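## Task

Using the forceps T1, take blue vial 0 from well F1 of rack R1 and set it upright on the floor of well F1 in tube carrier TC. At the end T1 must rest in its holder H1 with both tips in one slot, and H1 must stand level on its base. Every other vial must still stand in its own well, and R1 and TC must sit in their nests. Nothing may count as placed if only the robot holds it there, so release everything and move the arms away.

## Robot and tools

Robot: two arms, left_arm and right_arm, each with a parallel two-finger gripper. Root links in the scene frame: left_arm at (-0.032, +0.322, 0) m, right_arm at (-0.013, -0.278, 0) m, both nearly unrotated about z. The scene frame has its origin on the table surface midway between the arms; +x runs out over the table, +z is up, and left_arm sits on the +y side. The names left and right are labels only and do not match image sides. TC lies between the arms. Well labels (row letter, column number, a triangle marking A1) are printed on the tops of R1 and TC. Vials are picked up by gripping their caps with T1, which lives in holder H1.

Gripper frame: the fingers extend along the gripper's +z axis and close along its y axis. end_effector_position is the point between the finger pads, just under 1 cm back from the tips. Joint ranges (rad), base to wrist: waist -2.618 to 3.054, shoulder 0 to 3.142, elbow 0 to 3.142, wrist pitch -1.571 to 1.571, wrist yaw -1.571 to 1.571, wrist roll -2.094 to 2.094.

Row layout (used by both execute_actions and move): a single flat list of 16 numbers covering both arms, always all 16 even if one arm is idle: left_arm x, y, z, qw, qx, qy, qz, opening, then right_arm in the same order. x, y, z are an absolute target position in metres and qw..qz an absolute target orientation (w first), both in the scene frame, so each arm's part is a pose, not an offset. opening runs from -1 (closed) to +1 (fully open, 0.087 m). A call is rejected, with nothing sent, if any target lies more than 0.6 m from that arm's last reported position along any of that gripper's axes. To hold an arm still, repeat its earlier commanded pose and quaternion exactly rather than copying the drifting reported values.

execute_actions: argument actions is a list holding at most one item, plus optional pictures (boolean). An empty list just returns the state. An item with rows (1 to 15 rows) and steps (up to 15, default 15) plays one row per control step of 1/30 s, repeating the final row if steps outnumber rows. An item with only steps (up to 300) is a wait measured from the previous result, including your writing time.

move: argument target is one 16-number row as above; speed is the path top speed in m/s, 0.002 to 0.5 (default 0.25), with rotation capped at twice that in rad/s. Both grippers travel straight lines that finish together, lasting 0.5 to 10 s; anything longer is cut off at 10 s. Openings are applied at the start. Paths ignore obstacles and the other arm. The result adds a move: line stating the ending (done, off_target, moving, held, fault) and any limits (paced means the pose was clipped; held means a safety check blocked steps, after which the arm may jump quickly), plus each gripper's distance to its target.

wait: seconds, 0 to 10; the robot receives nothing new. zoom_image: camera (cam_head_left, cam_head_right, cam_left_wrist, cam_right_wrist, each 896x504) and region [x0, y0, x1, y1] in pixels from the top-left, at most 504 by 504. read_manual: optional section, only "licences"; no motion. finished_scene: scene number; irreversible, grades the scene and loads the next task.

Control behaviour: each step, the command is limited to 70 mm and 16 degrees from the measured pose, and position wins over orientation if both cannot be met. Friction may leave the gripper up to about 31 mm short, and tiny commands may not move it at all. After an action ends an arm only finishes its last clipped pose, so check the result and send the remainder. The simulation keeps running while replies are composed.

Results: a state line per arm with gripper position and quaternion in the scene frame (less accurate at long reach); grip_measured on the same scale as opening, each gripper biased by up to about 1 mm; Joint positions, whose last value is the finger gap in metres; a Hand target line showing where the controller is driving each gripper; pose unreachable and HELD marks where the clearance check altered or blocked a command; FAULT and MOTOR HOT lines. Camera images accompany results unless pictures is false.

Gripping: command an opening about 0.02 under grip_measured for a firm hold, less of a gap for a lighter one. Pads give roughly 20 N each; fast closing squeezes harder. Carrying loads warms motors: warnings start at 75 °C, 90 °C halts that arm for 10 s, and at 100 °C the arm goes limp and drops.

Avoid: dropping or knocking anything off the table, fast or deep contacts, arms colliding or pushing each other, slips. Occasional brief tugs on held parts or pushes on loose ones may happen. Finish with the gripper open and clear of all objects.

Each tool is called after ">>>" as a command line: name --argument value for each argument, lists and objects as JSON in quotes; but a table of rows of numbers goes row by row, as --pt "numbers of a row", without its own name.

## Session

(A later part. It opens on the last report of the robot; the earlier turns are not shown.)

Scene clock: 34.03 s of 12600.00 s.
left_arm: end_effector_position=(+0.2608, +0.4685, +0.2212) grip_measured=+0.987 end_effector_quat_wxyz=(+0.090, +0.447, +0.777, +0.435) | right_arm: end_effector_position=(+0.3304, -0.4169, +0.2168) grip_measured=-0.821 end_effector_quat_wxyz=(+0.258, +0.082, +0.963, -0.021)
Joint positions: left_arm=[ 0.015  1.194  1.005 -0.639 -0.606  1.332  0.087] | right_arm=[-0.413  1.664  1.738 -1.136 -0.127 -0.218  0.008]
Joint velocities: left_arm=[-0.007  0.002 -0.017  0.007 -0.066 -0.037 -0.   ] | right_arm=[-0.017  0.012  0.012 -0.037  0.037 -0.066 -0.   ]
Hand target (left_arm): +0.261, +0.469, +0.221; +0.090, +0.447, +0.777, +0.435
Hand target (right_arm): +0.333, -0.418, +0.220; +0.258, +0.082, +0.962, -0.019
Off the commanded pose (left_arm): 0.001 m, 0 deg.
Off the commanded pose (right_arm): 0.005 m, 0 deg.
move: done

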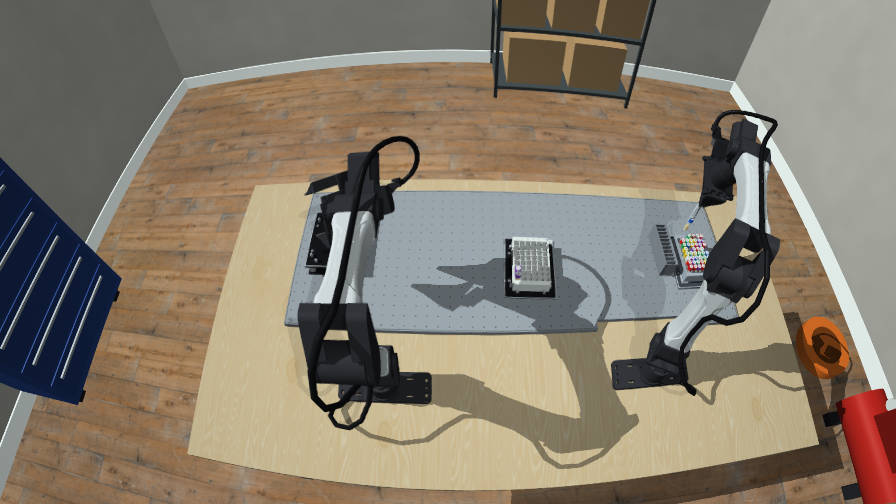

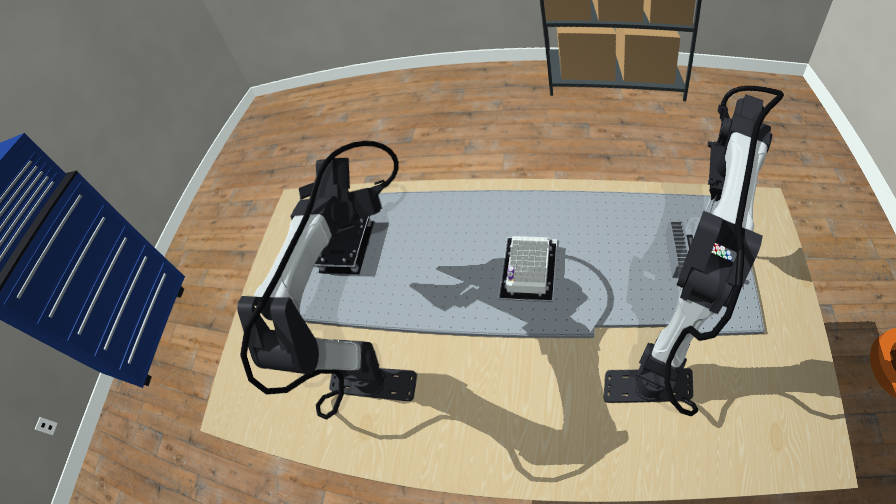

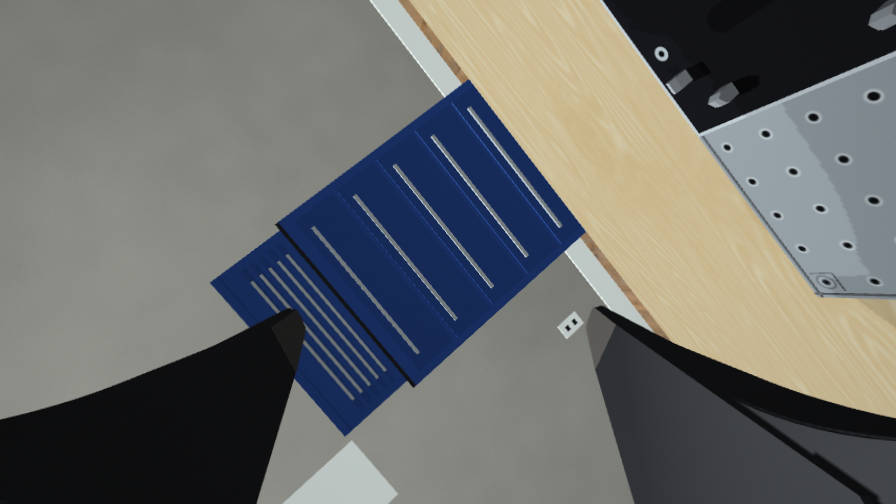

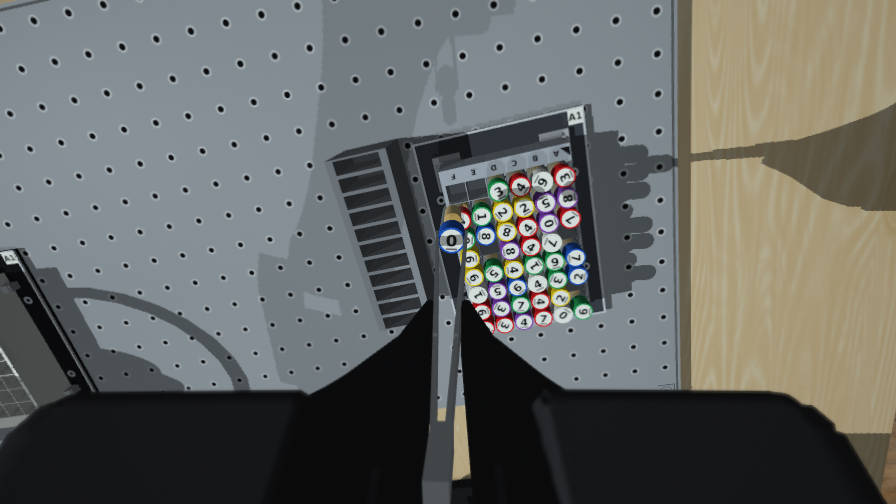

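>>> move --target '[0.261,0.469,0.221,0.09,0.447,0.777,0.435,1,0.313,0.04,0.205,0.2365,-0.37,0.893,0.098,-0.825]' --speed 0.12

>>> zoom_image --camera "cam_right_wrist" --region '[350,110,550,310]'

Scene clock: 39.27 s of 12600.00 s.
left_arm: end_effector_position=(+0.2608, +0.4685, +0.2212) grip_measured=+0.987 end_effector_quat_wxyz=(+0.090, +0.447, +0.777, +0.435) | right_arm: end_effector_position=(+0.3083, +0.0407, +0.2012) grip_measured=-0.821 end_effector_quat_wxyz=(+0.244, -0.361, +0.893, +0.111)
Joint positions: left_arm=[ 0.015  1.194  1.005 -0.639 -0.606  1.332  0.087] | right_arm=[ 0.78   1.957  2.032 -1.103 -0.019  0.01   0.008]
Joint velocities: left_arm=[ 0.007 -0.002 -0.022 -0.022  0.051  0.066 -0.001] | right_arm=[-0.002 -0.012  0.012 -0.066 -0.022 -0.007 -0.   ]
Hand target (left_arm): +0.261, +0.469, +0.221; +0.090, +0.447, +0.777, +0.435
Hand target (right_arm): +0.308, +0.044, +0.206; +0.248, -0.367, +0.890, +0.110
Off the commanded pose (left_arm): 0.001 m, 0 deg.
Off the commanded pose (right_arm): 0.006 m, 2 deg.
move: done

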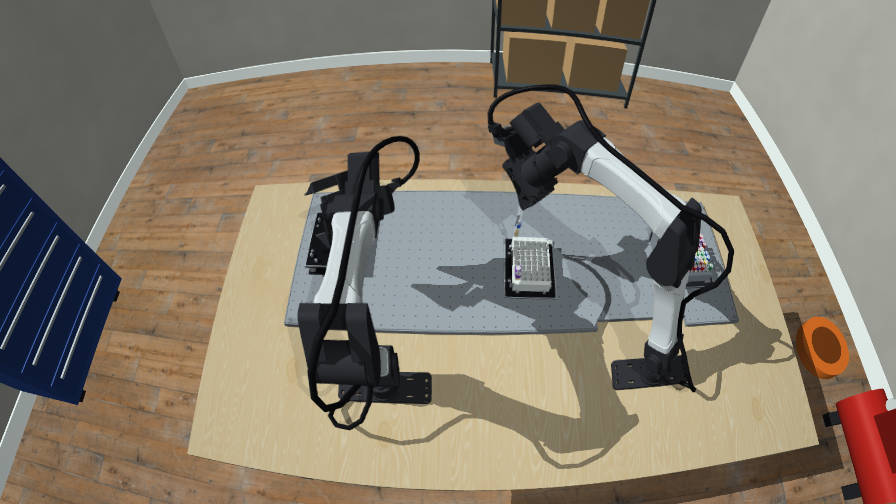

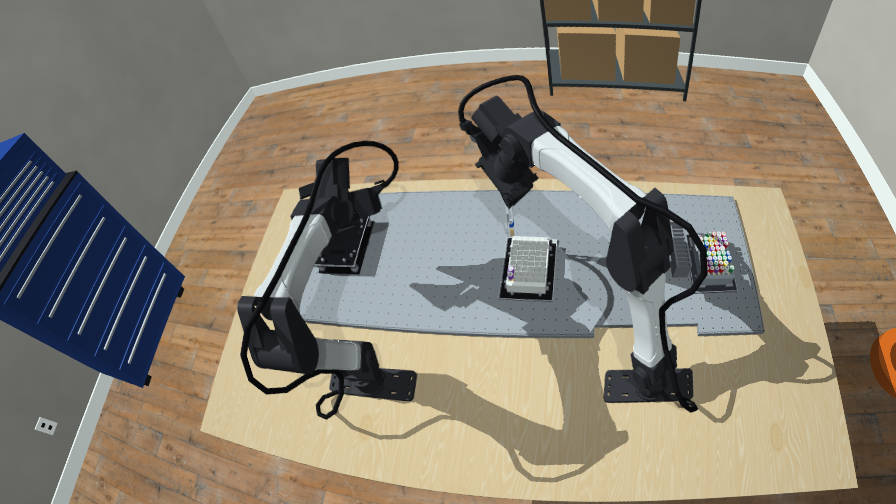

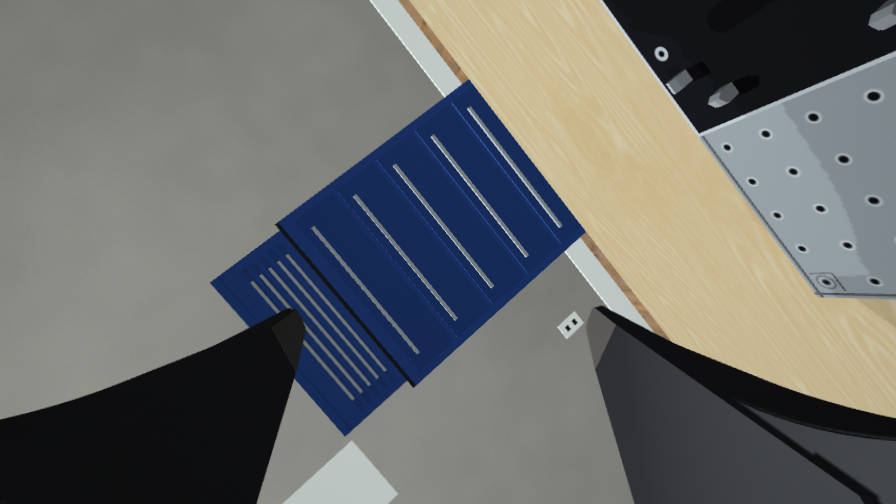

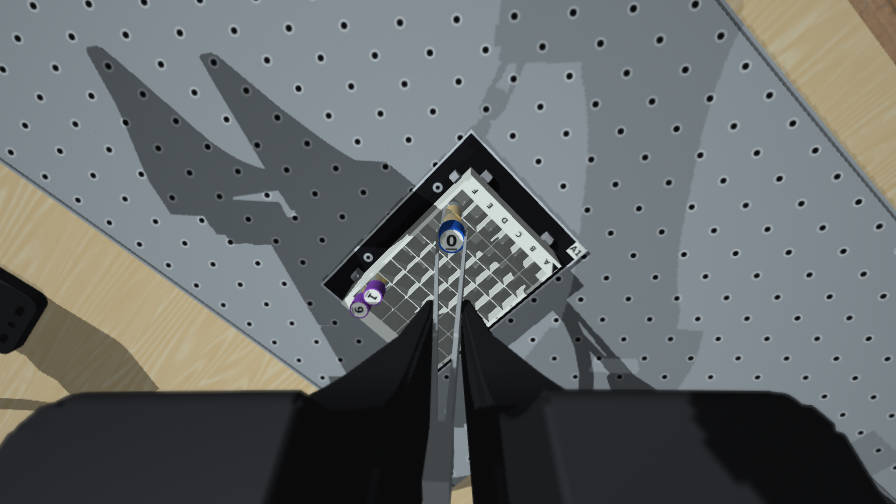

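Region (350, 110, 550, 310) of cam_right_wrist's 896x504 image, scaled by 2.520, with more detail than that image has.

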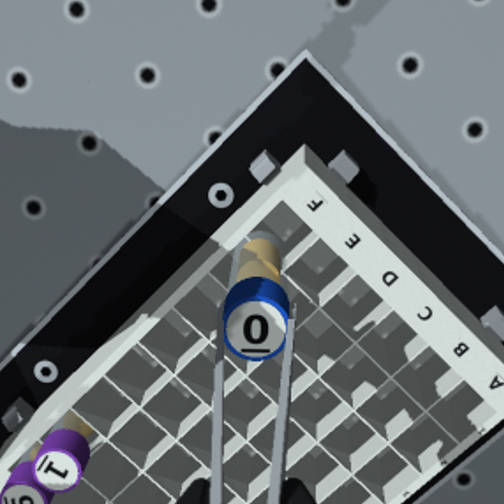

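>>> move --target '[0.261,0.469,0.221,0.09,0.447,0.777,0.435,1,0.311,0.039,0.182,0.2365,-0.37,0.893,0.098,-0.825]' --speed 0.015

>>> zoom_image --camera "cam_right_wrist" --region '[390,150,510,270]'

Scene clock: 42.00 s of 12600.00 s.
left_arm: end_effector_position=(+0.2608, +0.4685, +0.2212) grip_measured=+0.987 end_effector_quat_wxyz=(+0.090, +0.447, +0.777, +0.435) | right_arm: end_effector_position=(+0.3078, +0.0393, +0.1915) grip_measured=-0.821 end_effector_quat_wxyz=(+0.238, -0.368, +0.893, +0.106)
Joint positions: left_arm=[ 0.015  1.194  1.005 -0.639 -0.606  1.332  0.087] | right_arm=[ 0.78   1.957  1.998 -1.086 -0.018 -0.004  0.008]
Joint velocities: left_arm=[-0.007 -0.007 -0.027 -0.022  0.081  0.051 -0.   ] | right_arm=[-0.002 -0.002 -0.002  0.007 -0.007 -0.037 -0.   ]
Hand target (left_arm): +0.261, +0.469, +0.221; +0.090, +0.447, +0.777, +0.435
Hand target (right_arm): +0.311, +0.039, +0.182; +0.236, -0.370, +0.893, +0.098
Off the commanded pose (left_arm): 0.001 m, 0 deg.
Off the commanded pose (right_arm): 0.010 m, 1 deg.
move: done

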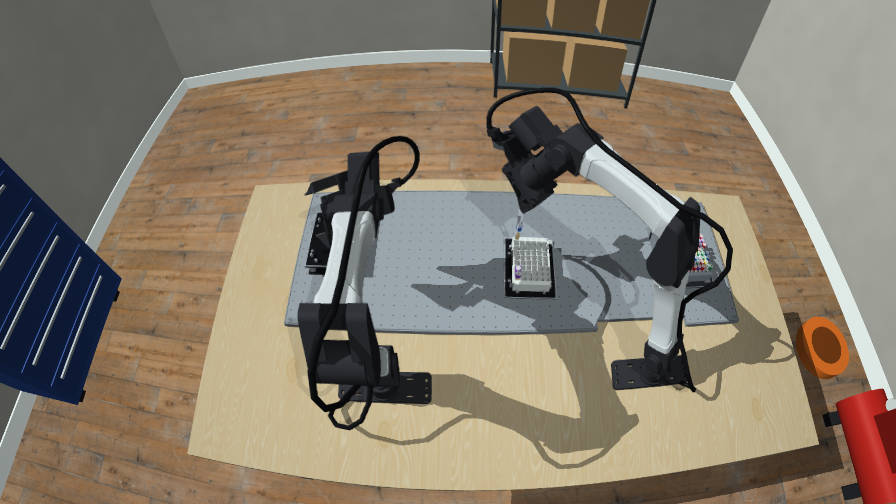

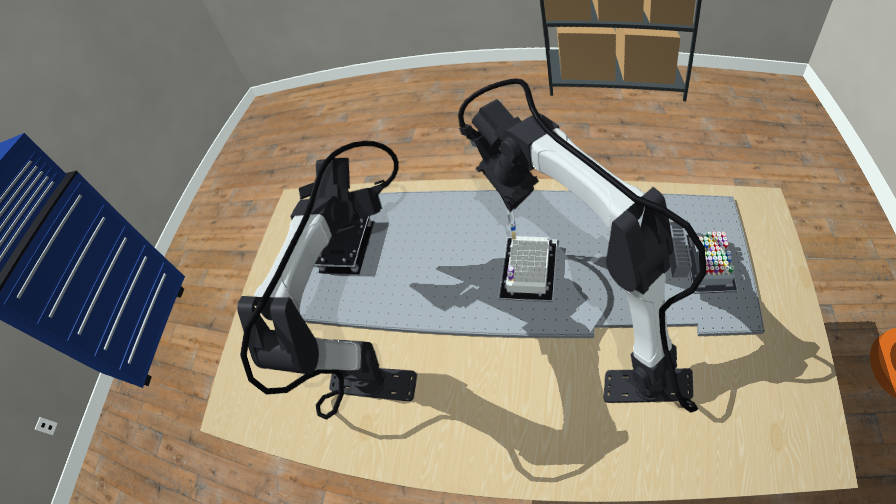

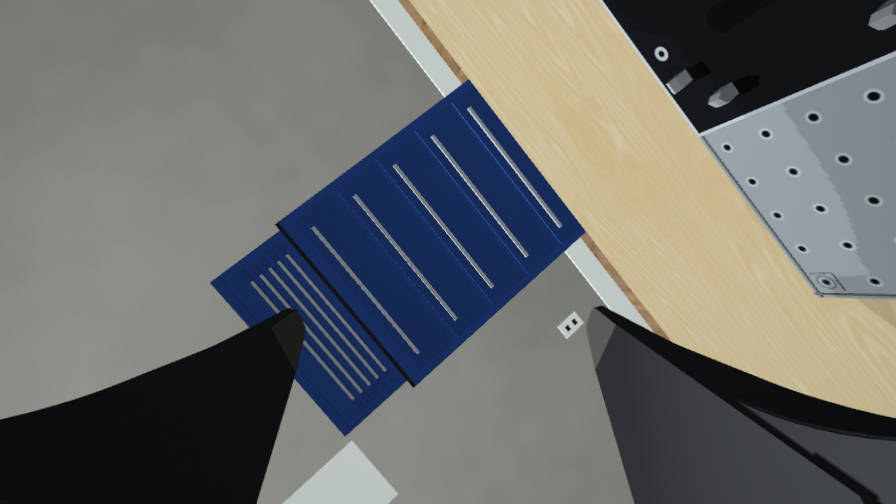

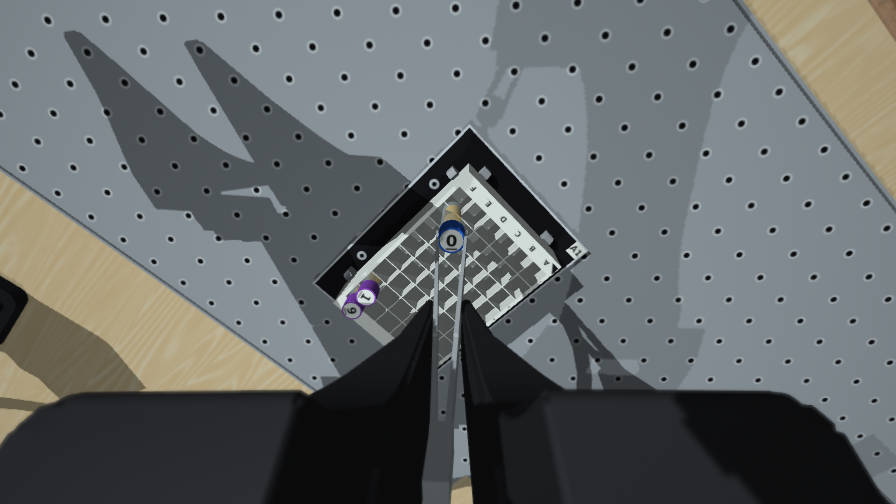

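Region (390, 150, 510, 270) of cam_right_wrist's 896x504 image, scaled by 4.200, with more detail than that image has.

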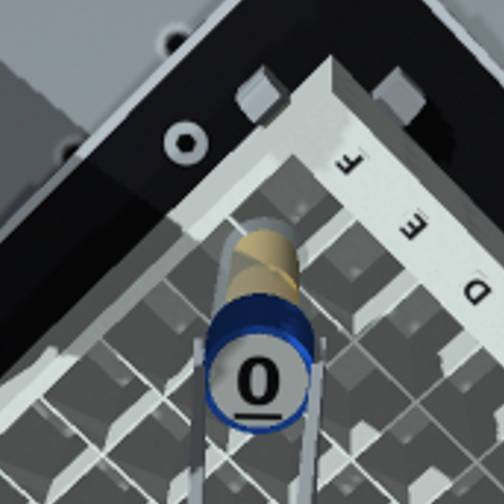

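>>> move --target '[0.261,0.469,0.221,0.09,0.447,0.777,0.435,1,0.3146,0.0324,0.1915,0.239,-0.358,0.897,0.103,-0.825]' --speed 0.01

>>> move --target '[0.261,0.469,0.221,0.09,0.447,0.777,0.435,1,0.3125,0.0385,0.177,0.240,-0.364,0.894,0.105,-0.825]' --speed 0.01

>>> zoom_image --camera "cam_right_wrist" --region '[390,150,510,270]'

Scene clock: 44.77 s of 12600.00 s.
left_arm: end_effector_position=(+0.2608, +0.4685, +0.2212) grip_measured=+0.987 end_effector_quat_wxyz=(+0.090, +0.447, +0.777, +0.435) | right_arm: end_effector_position=(+0.3113, +0.0362, +0.1917) grip_measured=-0.821 end_effector_quat_wxyz=(+0.239, -0.363, +0.894, +0.105)
Joint positions: left_arm=[ 0.015  1.194  1.005 -0.639 -0.606  1.332  0.087] | right_arm=[ 0.77   1.957  1.998 -1.084 -0.018 -0.005  0.008]
Joint velocities: left_arm=[-0.012 -0.017 -0.012 -0.022  0.037 -0.022 -0.   ] | right_arm=[ 0.007  0.002 -0.017 -0.066  0.037 -0.051  0.   ]
Hand target (left_arm): +0.261, +0.469, +0.221; +0.090, +0.447, +0.777, +0.435
Hand target (right_arm): +0.315, +0.032, +0.191; +0.239, -0.358, +0.897, +0.103
Off the commanded pose (left_arm): 0.001 m, 0 deg.
Off the commanded pose (right_arm): 0.005 m, 1 deg.
move: done

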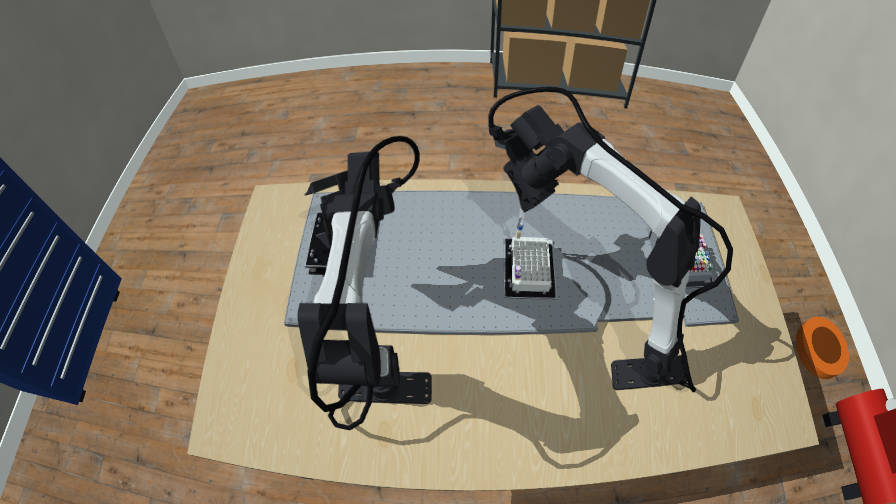

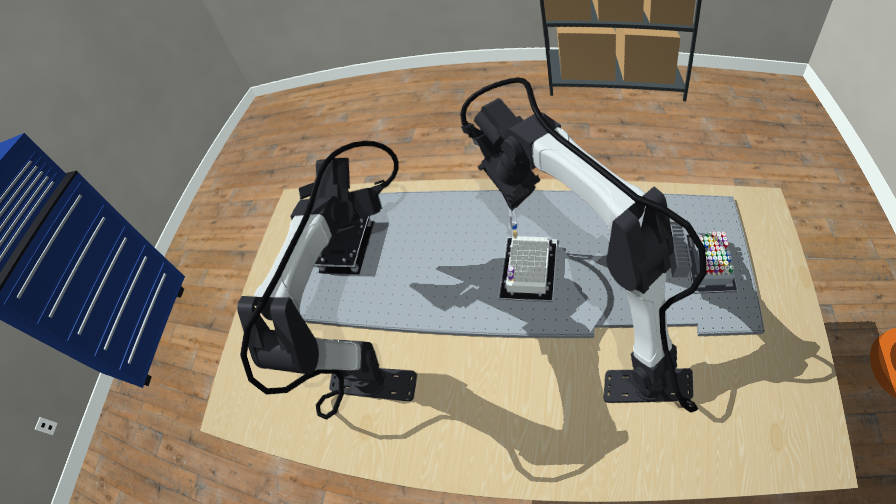

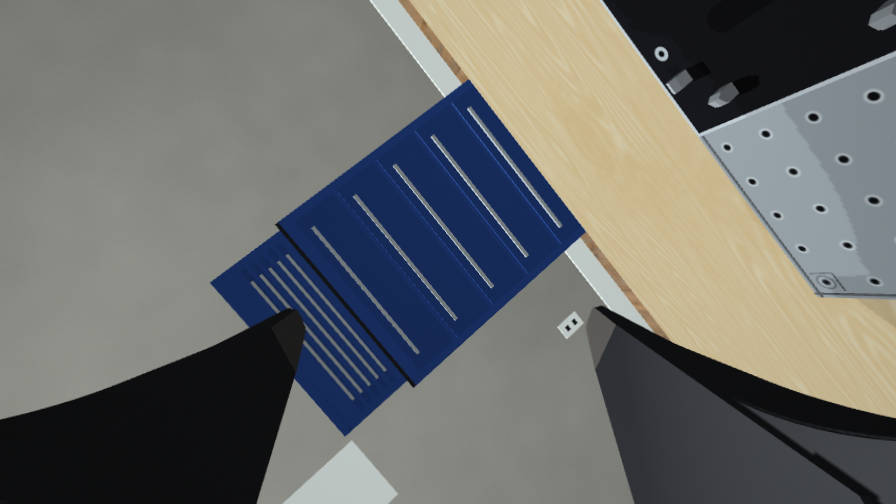

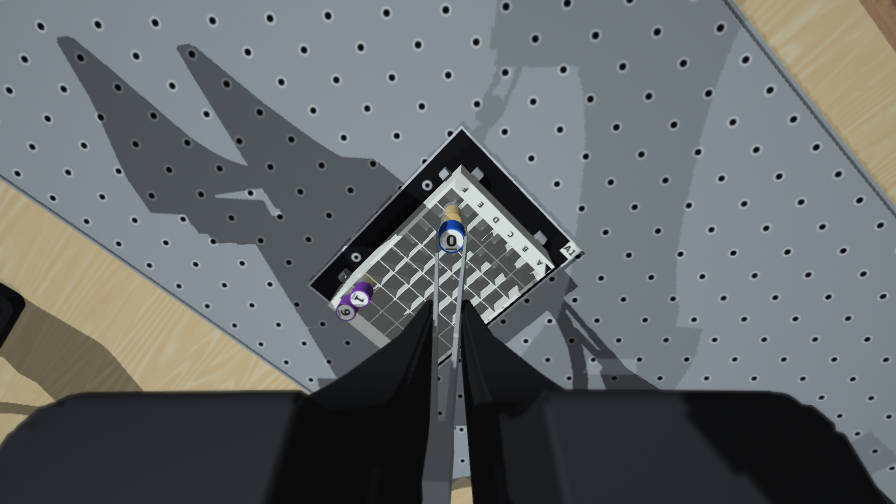

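Scene clock: 46.47 s of 12600.00 s.
left_arm: end_effector_position=(+0.2608, +0.4685, +0.2212) grip_measured=+0.987 end_effector_quat_wxyz=(+0.090, +0.447, +0.777, +0.435) | right_arm: end_effector_position=(+0.3125, +0.0373, +0.1795) grip_measured=-0.821 end_effector_quat_wxyz=(+0.236, -0.364, +0.895, +0.104)
Joint positions: left_arm=[ 0.015  1.194  1.005 -0.639 -0.606  1.332  0.087] | right_arm=[ 0.77   1.957  1.951 -1.043 -0.018 -0.005  0.008]
Joint velocities: left_arm=[ 0.002  0.007  0.012 -0.022 -0.051 -0.051  0.001] | right_arm=[ 0.002 -0.012 -0.012 -0.007 -0.007  0.081 -0.001]
Hand target (left_arm): +0.261, +0.469, +0.221; +0.090, +0.447, +0.777, +0.435
Hand target (right_arm): +0.313, +0.039, +0.177; +0.240, -0.364, +0.894, +0.105
Off the commanded pose (left_arm): 0.001 m, 0 deg.
Off the commanded pose (right_arm): 0.003 m, 0 deg.
move: done

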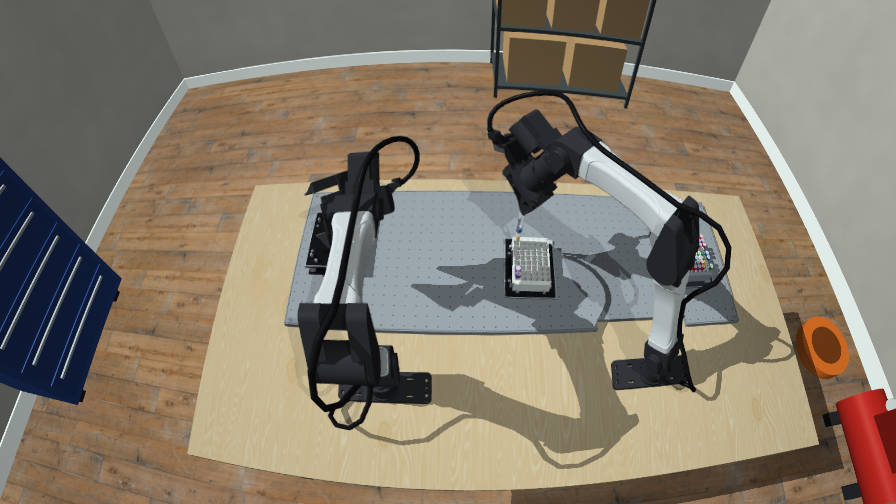

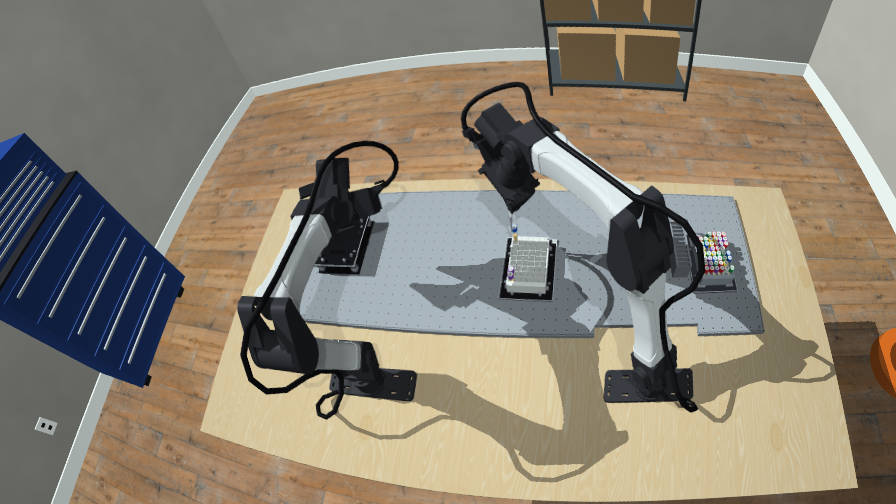

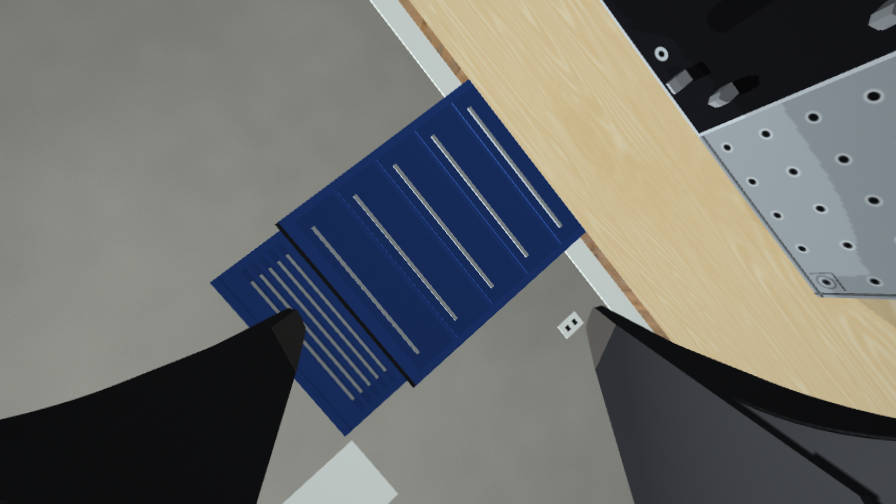

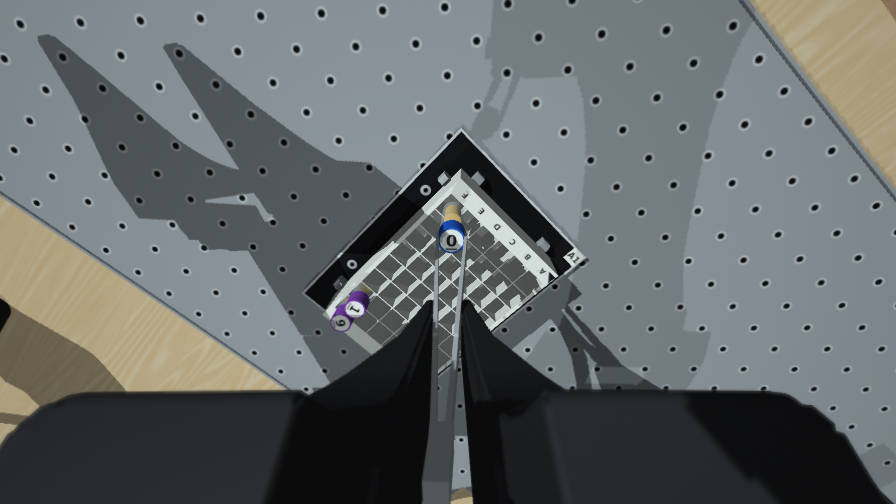

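Region (390, 150, 510, 270) of cam_right_wrist's 896x504 image, scaled by 4.200, with more detail than that image has.

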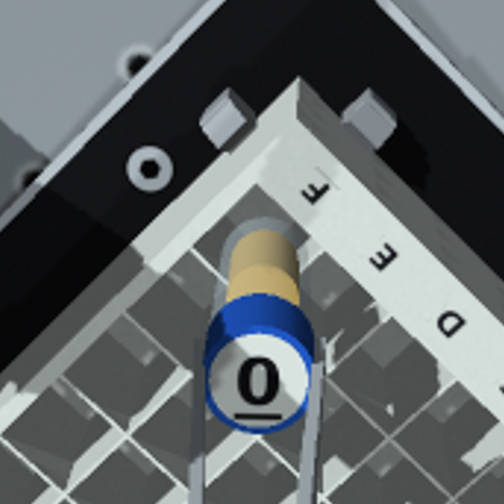

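>>> move --target '[0.261,0.469,0.221,0.09,0.447,0.777,0.435,1,0.3115,0.0385,0.164,0.238,-0.366,0.894,0.106,-0.825]' --speed 0.006

>>> zoom_image --camera "cam_right_wrist" --region '[390,150,510,270]'

Scene clock: 50.30 s of 12600.00 s.
left_arm: end_effector_position=(+0.2608, +0.4685, +0.2212) grip_measured=+0.987 end_effector_quat_wxyz=(+0.090, +0.447, +0.777, +0.435) | right_arm: end_effector_position=(+0.3182, +0.0428, +0.1671) grip_measured=-0.821 end_effector_quat_wxyz=(+0.246, -0.363, +0.892, +0.107)
Joint positions: left_arm=[ 0.015  1.194  1.005 -0.639 -0.606  1.332  0.087] | right_arm=[ 0.77   1.957  1.893 -0.964 -0.018 -0.005  0.008]
Joint velocities: left_arm=[-0.007  0.007  0.022  0.022  0.037 -0.007 -0.   ] | right_arm=[-0.007 -0.012 -0.012 -0.037 -0.051 -0.037 -0.   ]
Hand target (left_arm): +0.261, +0.469, +0.221; +0.090, +0.447, +0.777, +0.435
Hand target (right_arm): +0.312, +0.039, +0.164; +0.238, -0.366, +0.894, +0.106
Off the commanded pose (left_arm): 0.001 m, 0 deg.
Off the commanded pose (right_arm): 0.009 m, 1 deg.
move: done

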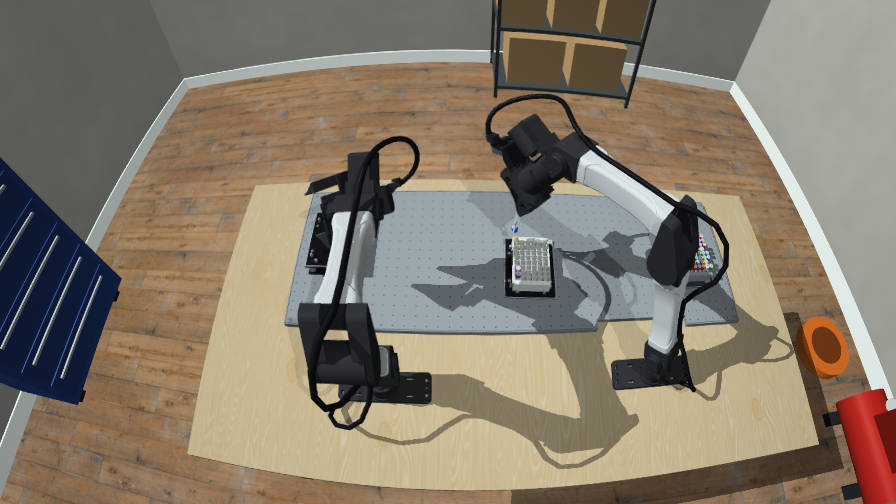

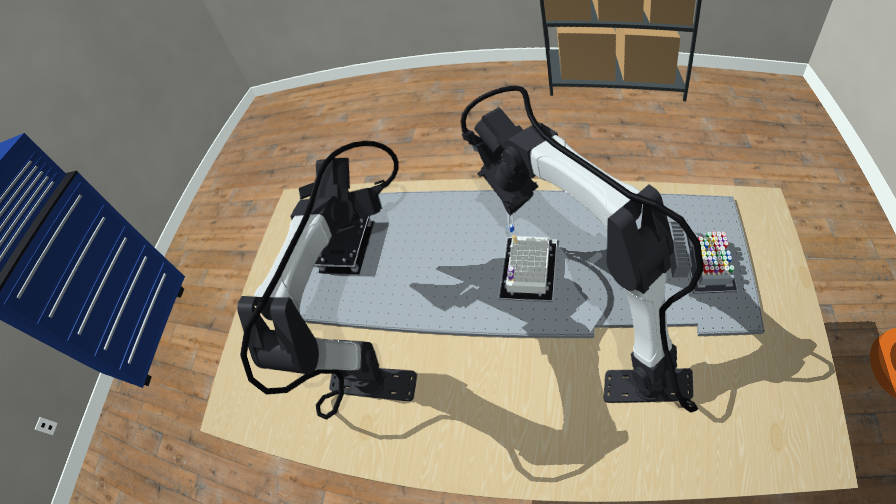

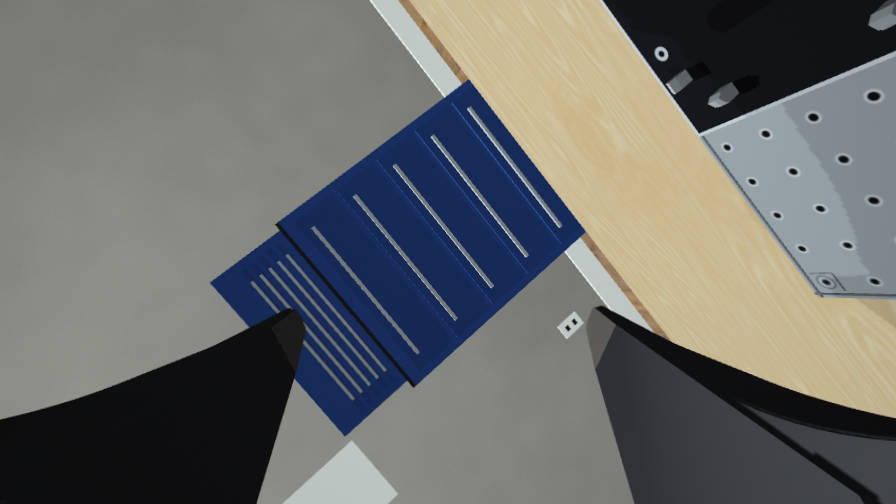

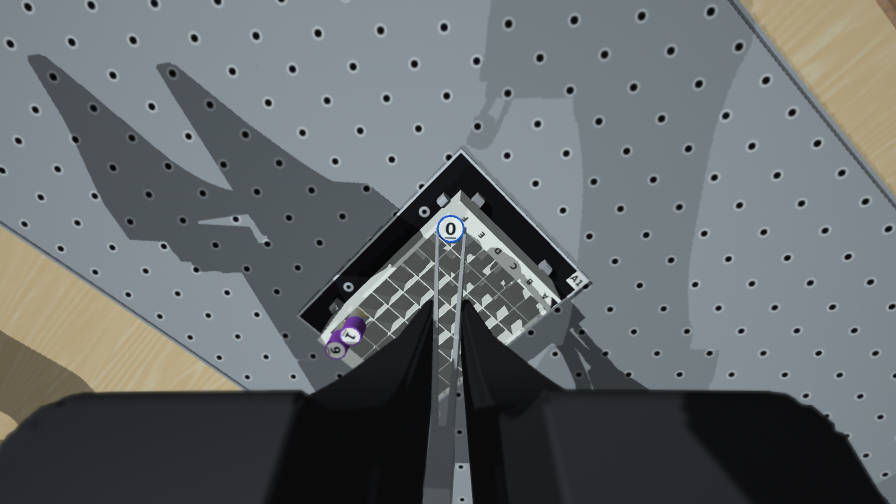

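Region (390, 150, 510, 270) of cam_right_wrist's 896x504 image, scaled by 4.200, with more detail than that image has.

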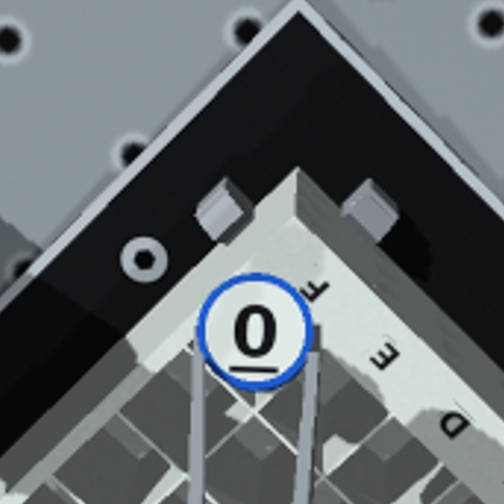

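>>> zoom_image --camera "cam_head_right" --region '[490,210,540,260]'

>>> move --target '[0.261,0.469,0.221,0.09,0.447,0.777,0.435,1,0.3108,0.0356,0.1635,0.225,-0.365,0.898,0.098,-0.825]' --speed 0.005

>>> zoom_image --camera "cam_right_wrist" --region '[390,150,510,270]'

>>> zoom_image --camera "cam_head_right" --region '[490,210,540,260]'

Region (490, 210, 540, 260) of cam_head_right's 896x504 image, scaled by 10.080, with more detail than that image has.

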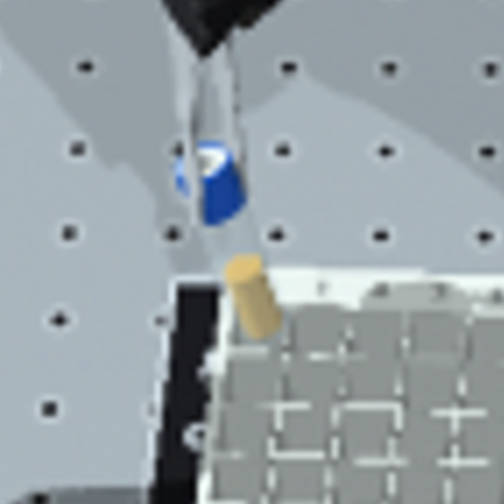

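Scene clock: 56.90 s of 12600.00 s.
left_arm: end_effector_position=(+0.2608, +0.4685, +0.2212) grip_measured=+0.987 end_effector_quat_wxyz=(+0.090, +0.447, +0.777, +0.435) | right_arm: end_effector_position=(+0.3118, +0.0366, +0.1636) grip_measured=-0.824 end_effector_quat_wxyz=(+0.229, -0.364, +0.897, +0.101)
Joint positions: left_arm=[ 0.015  1.194  1.005 -0.639 -0.606  1.332  0.087] | right_arm=[ 0.77   1.957  1.892 -1.001 -0.018 -0.005  0.008]
Joint velocities: left_arm=[-0.002  0.002 -0.012  0.007 -0.037 -0.037  0.   ] | right_arm=[-0.002 -0.007 -0.007 -0.081  0.022  0.066 -0.   ]
Hand target (left_arm): +0.261, +0.469, +0.221; +0.090, +0.447, +0.777, +0.435
Hand target (right_arm): +0.311, +0.036, +0.163; +0.225, -0.365, +0.898, +0.098
Off the commanded pose (left_arm): 0.001 m, 0 deg.
Off the commanded pose (right_arm): 0.001 m, 1 deg.
move: done

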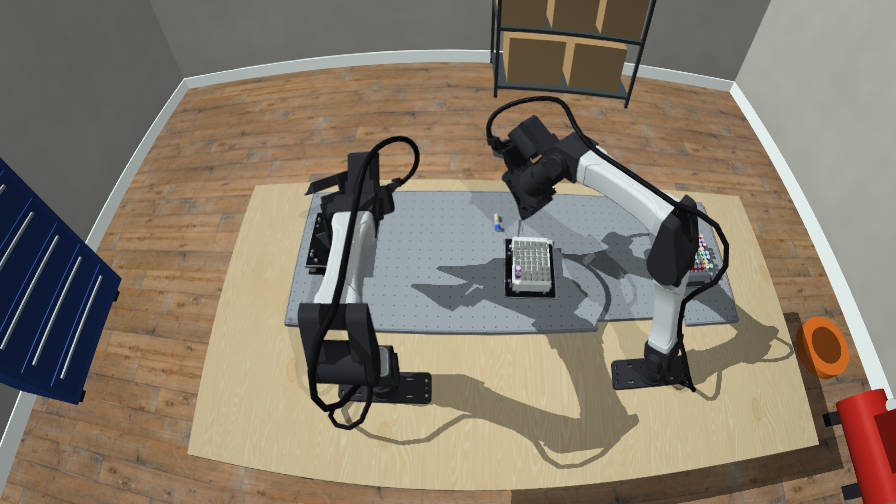

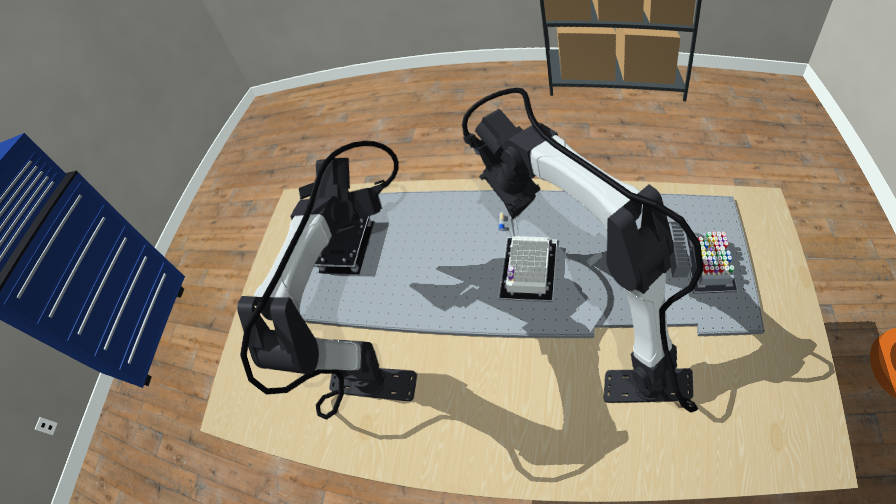

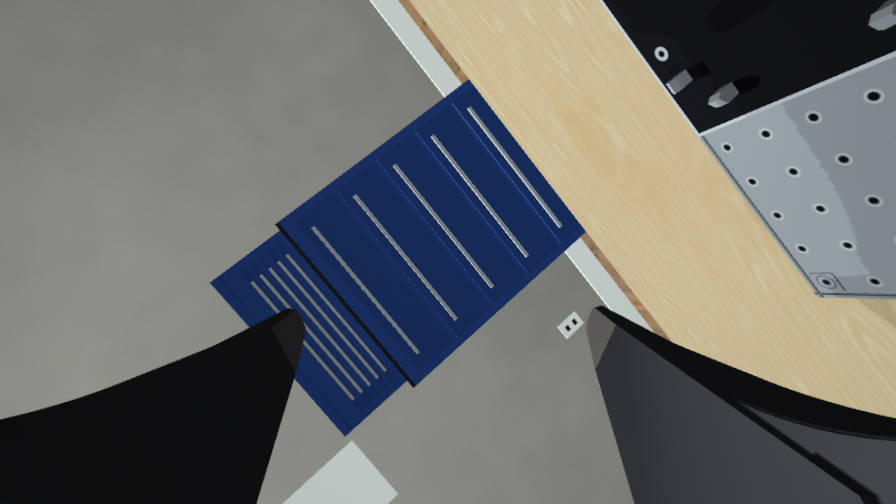

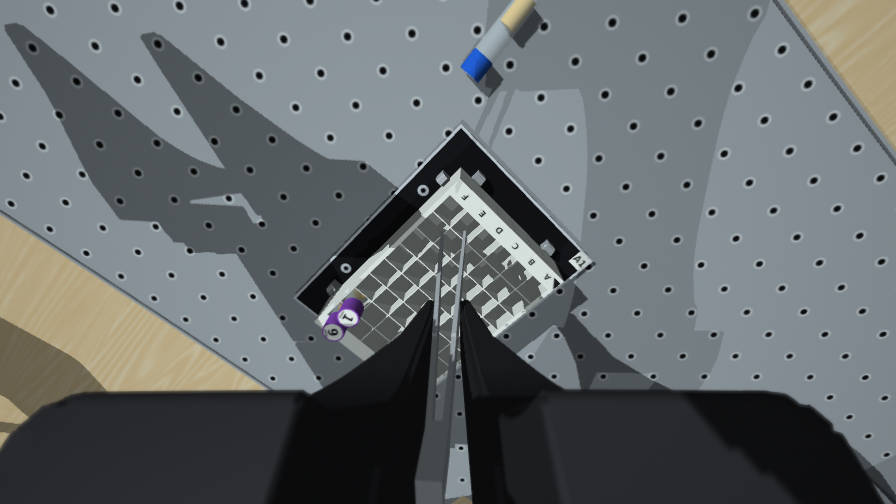

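Region (390, 150, 510, 270) of cam_right_wrist's 896x504 image, scaled by 4.200, with more detail than that image has.

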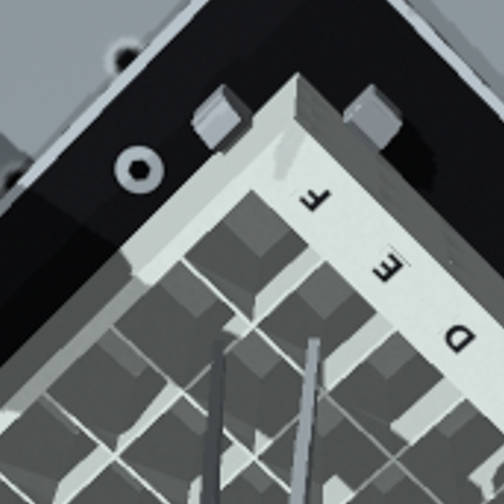

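Region (490, 210, 540, 260) of cam_head_right's 896x504 image, scaled by 10.080, with more detail than that image has.

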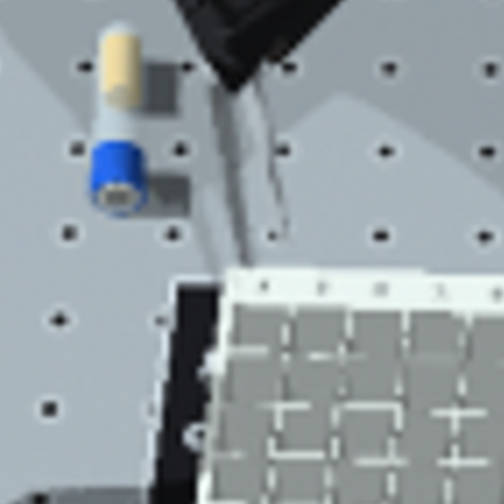

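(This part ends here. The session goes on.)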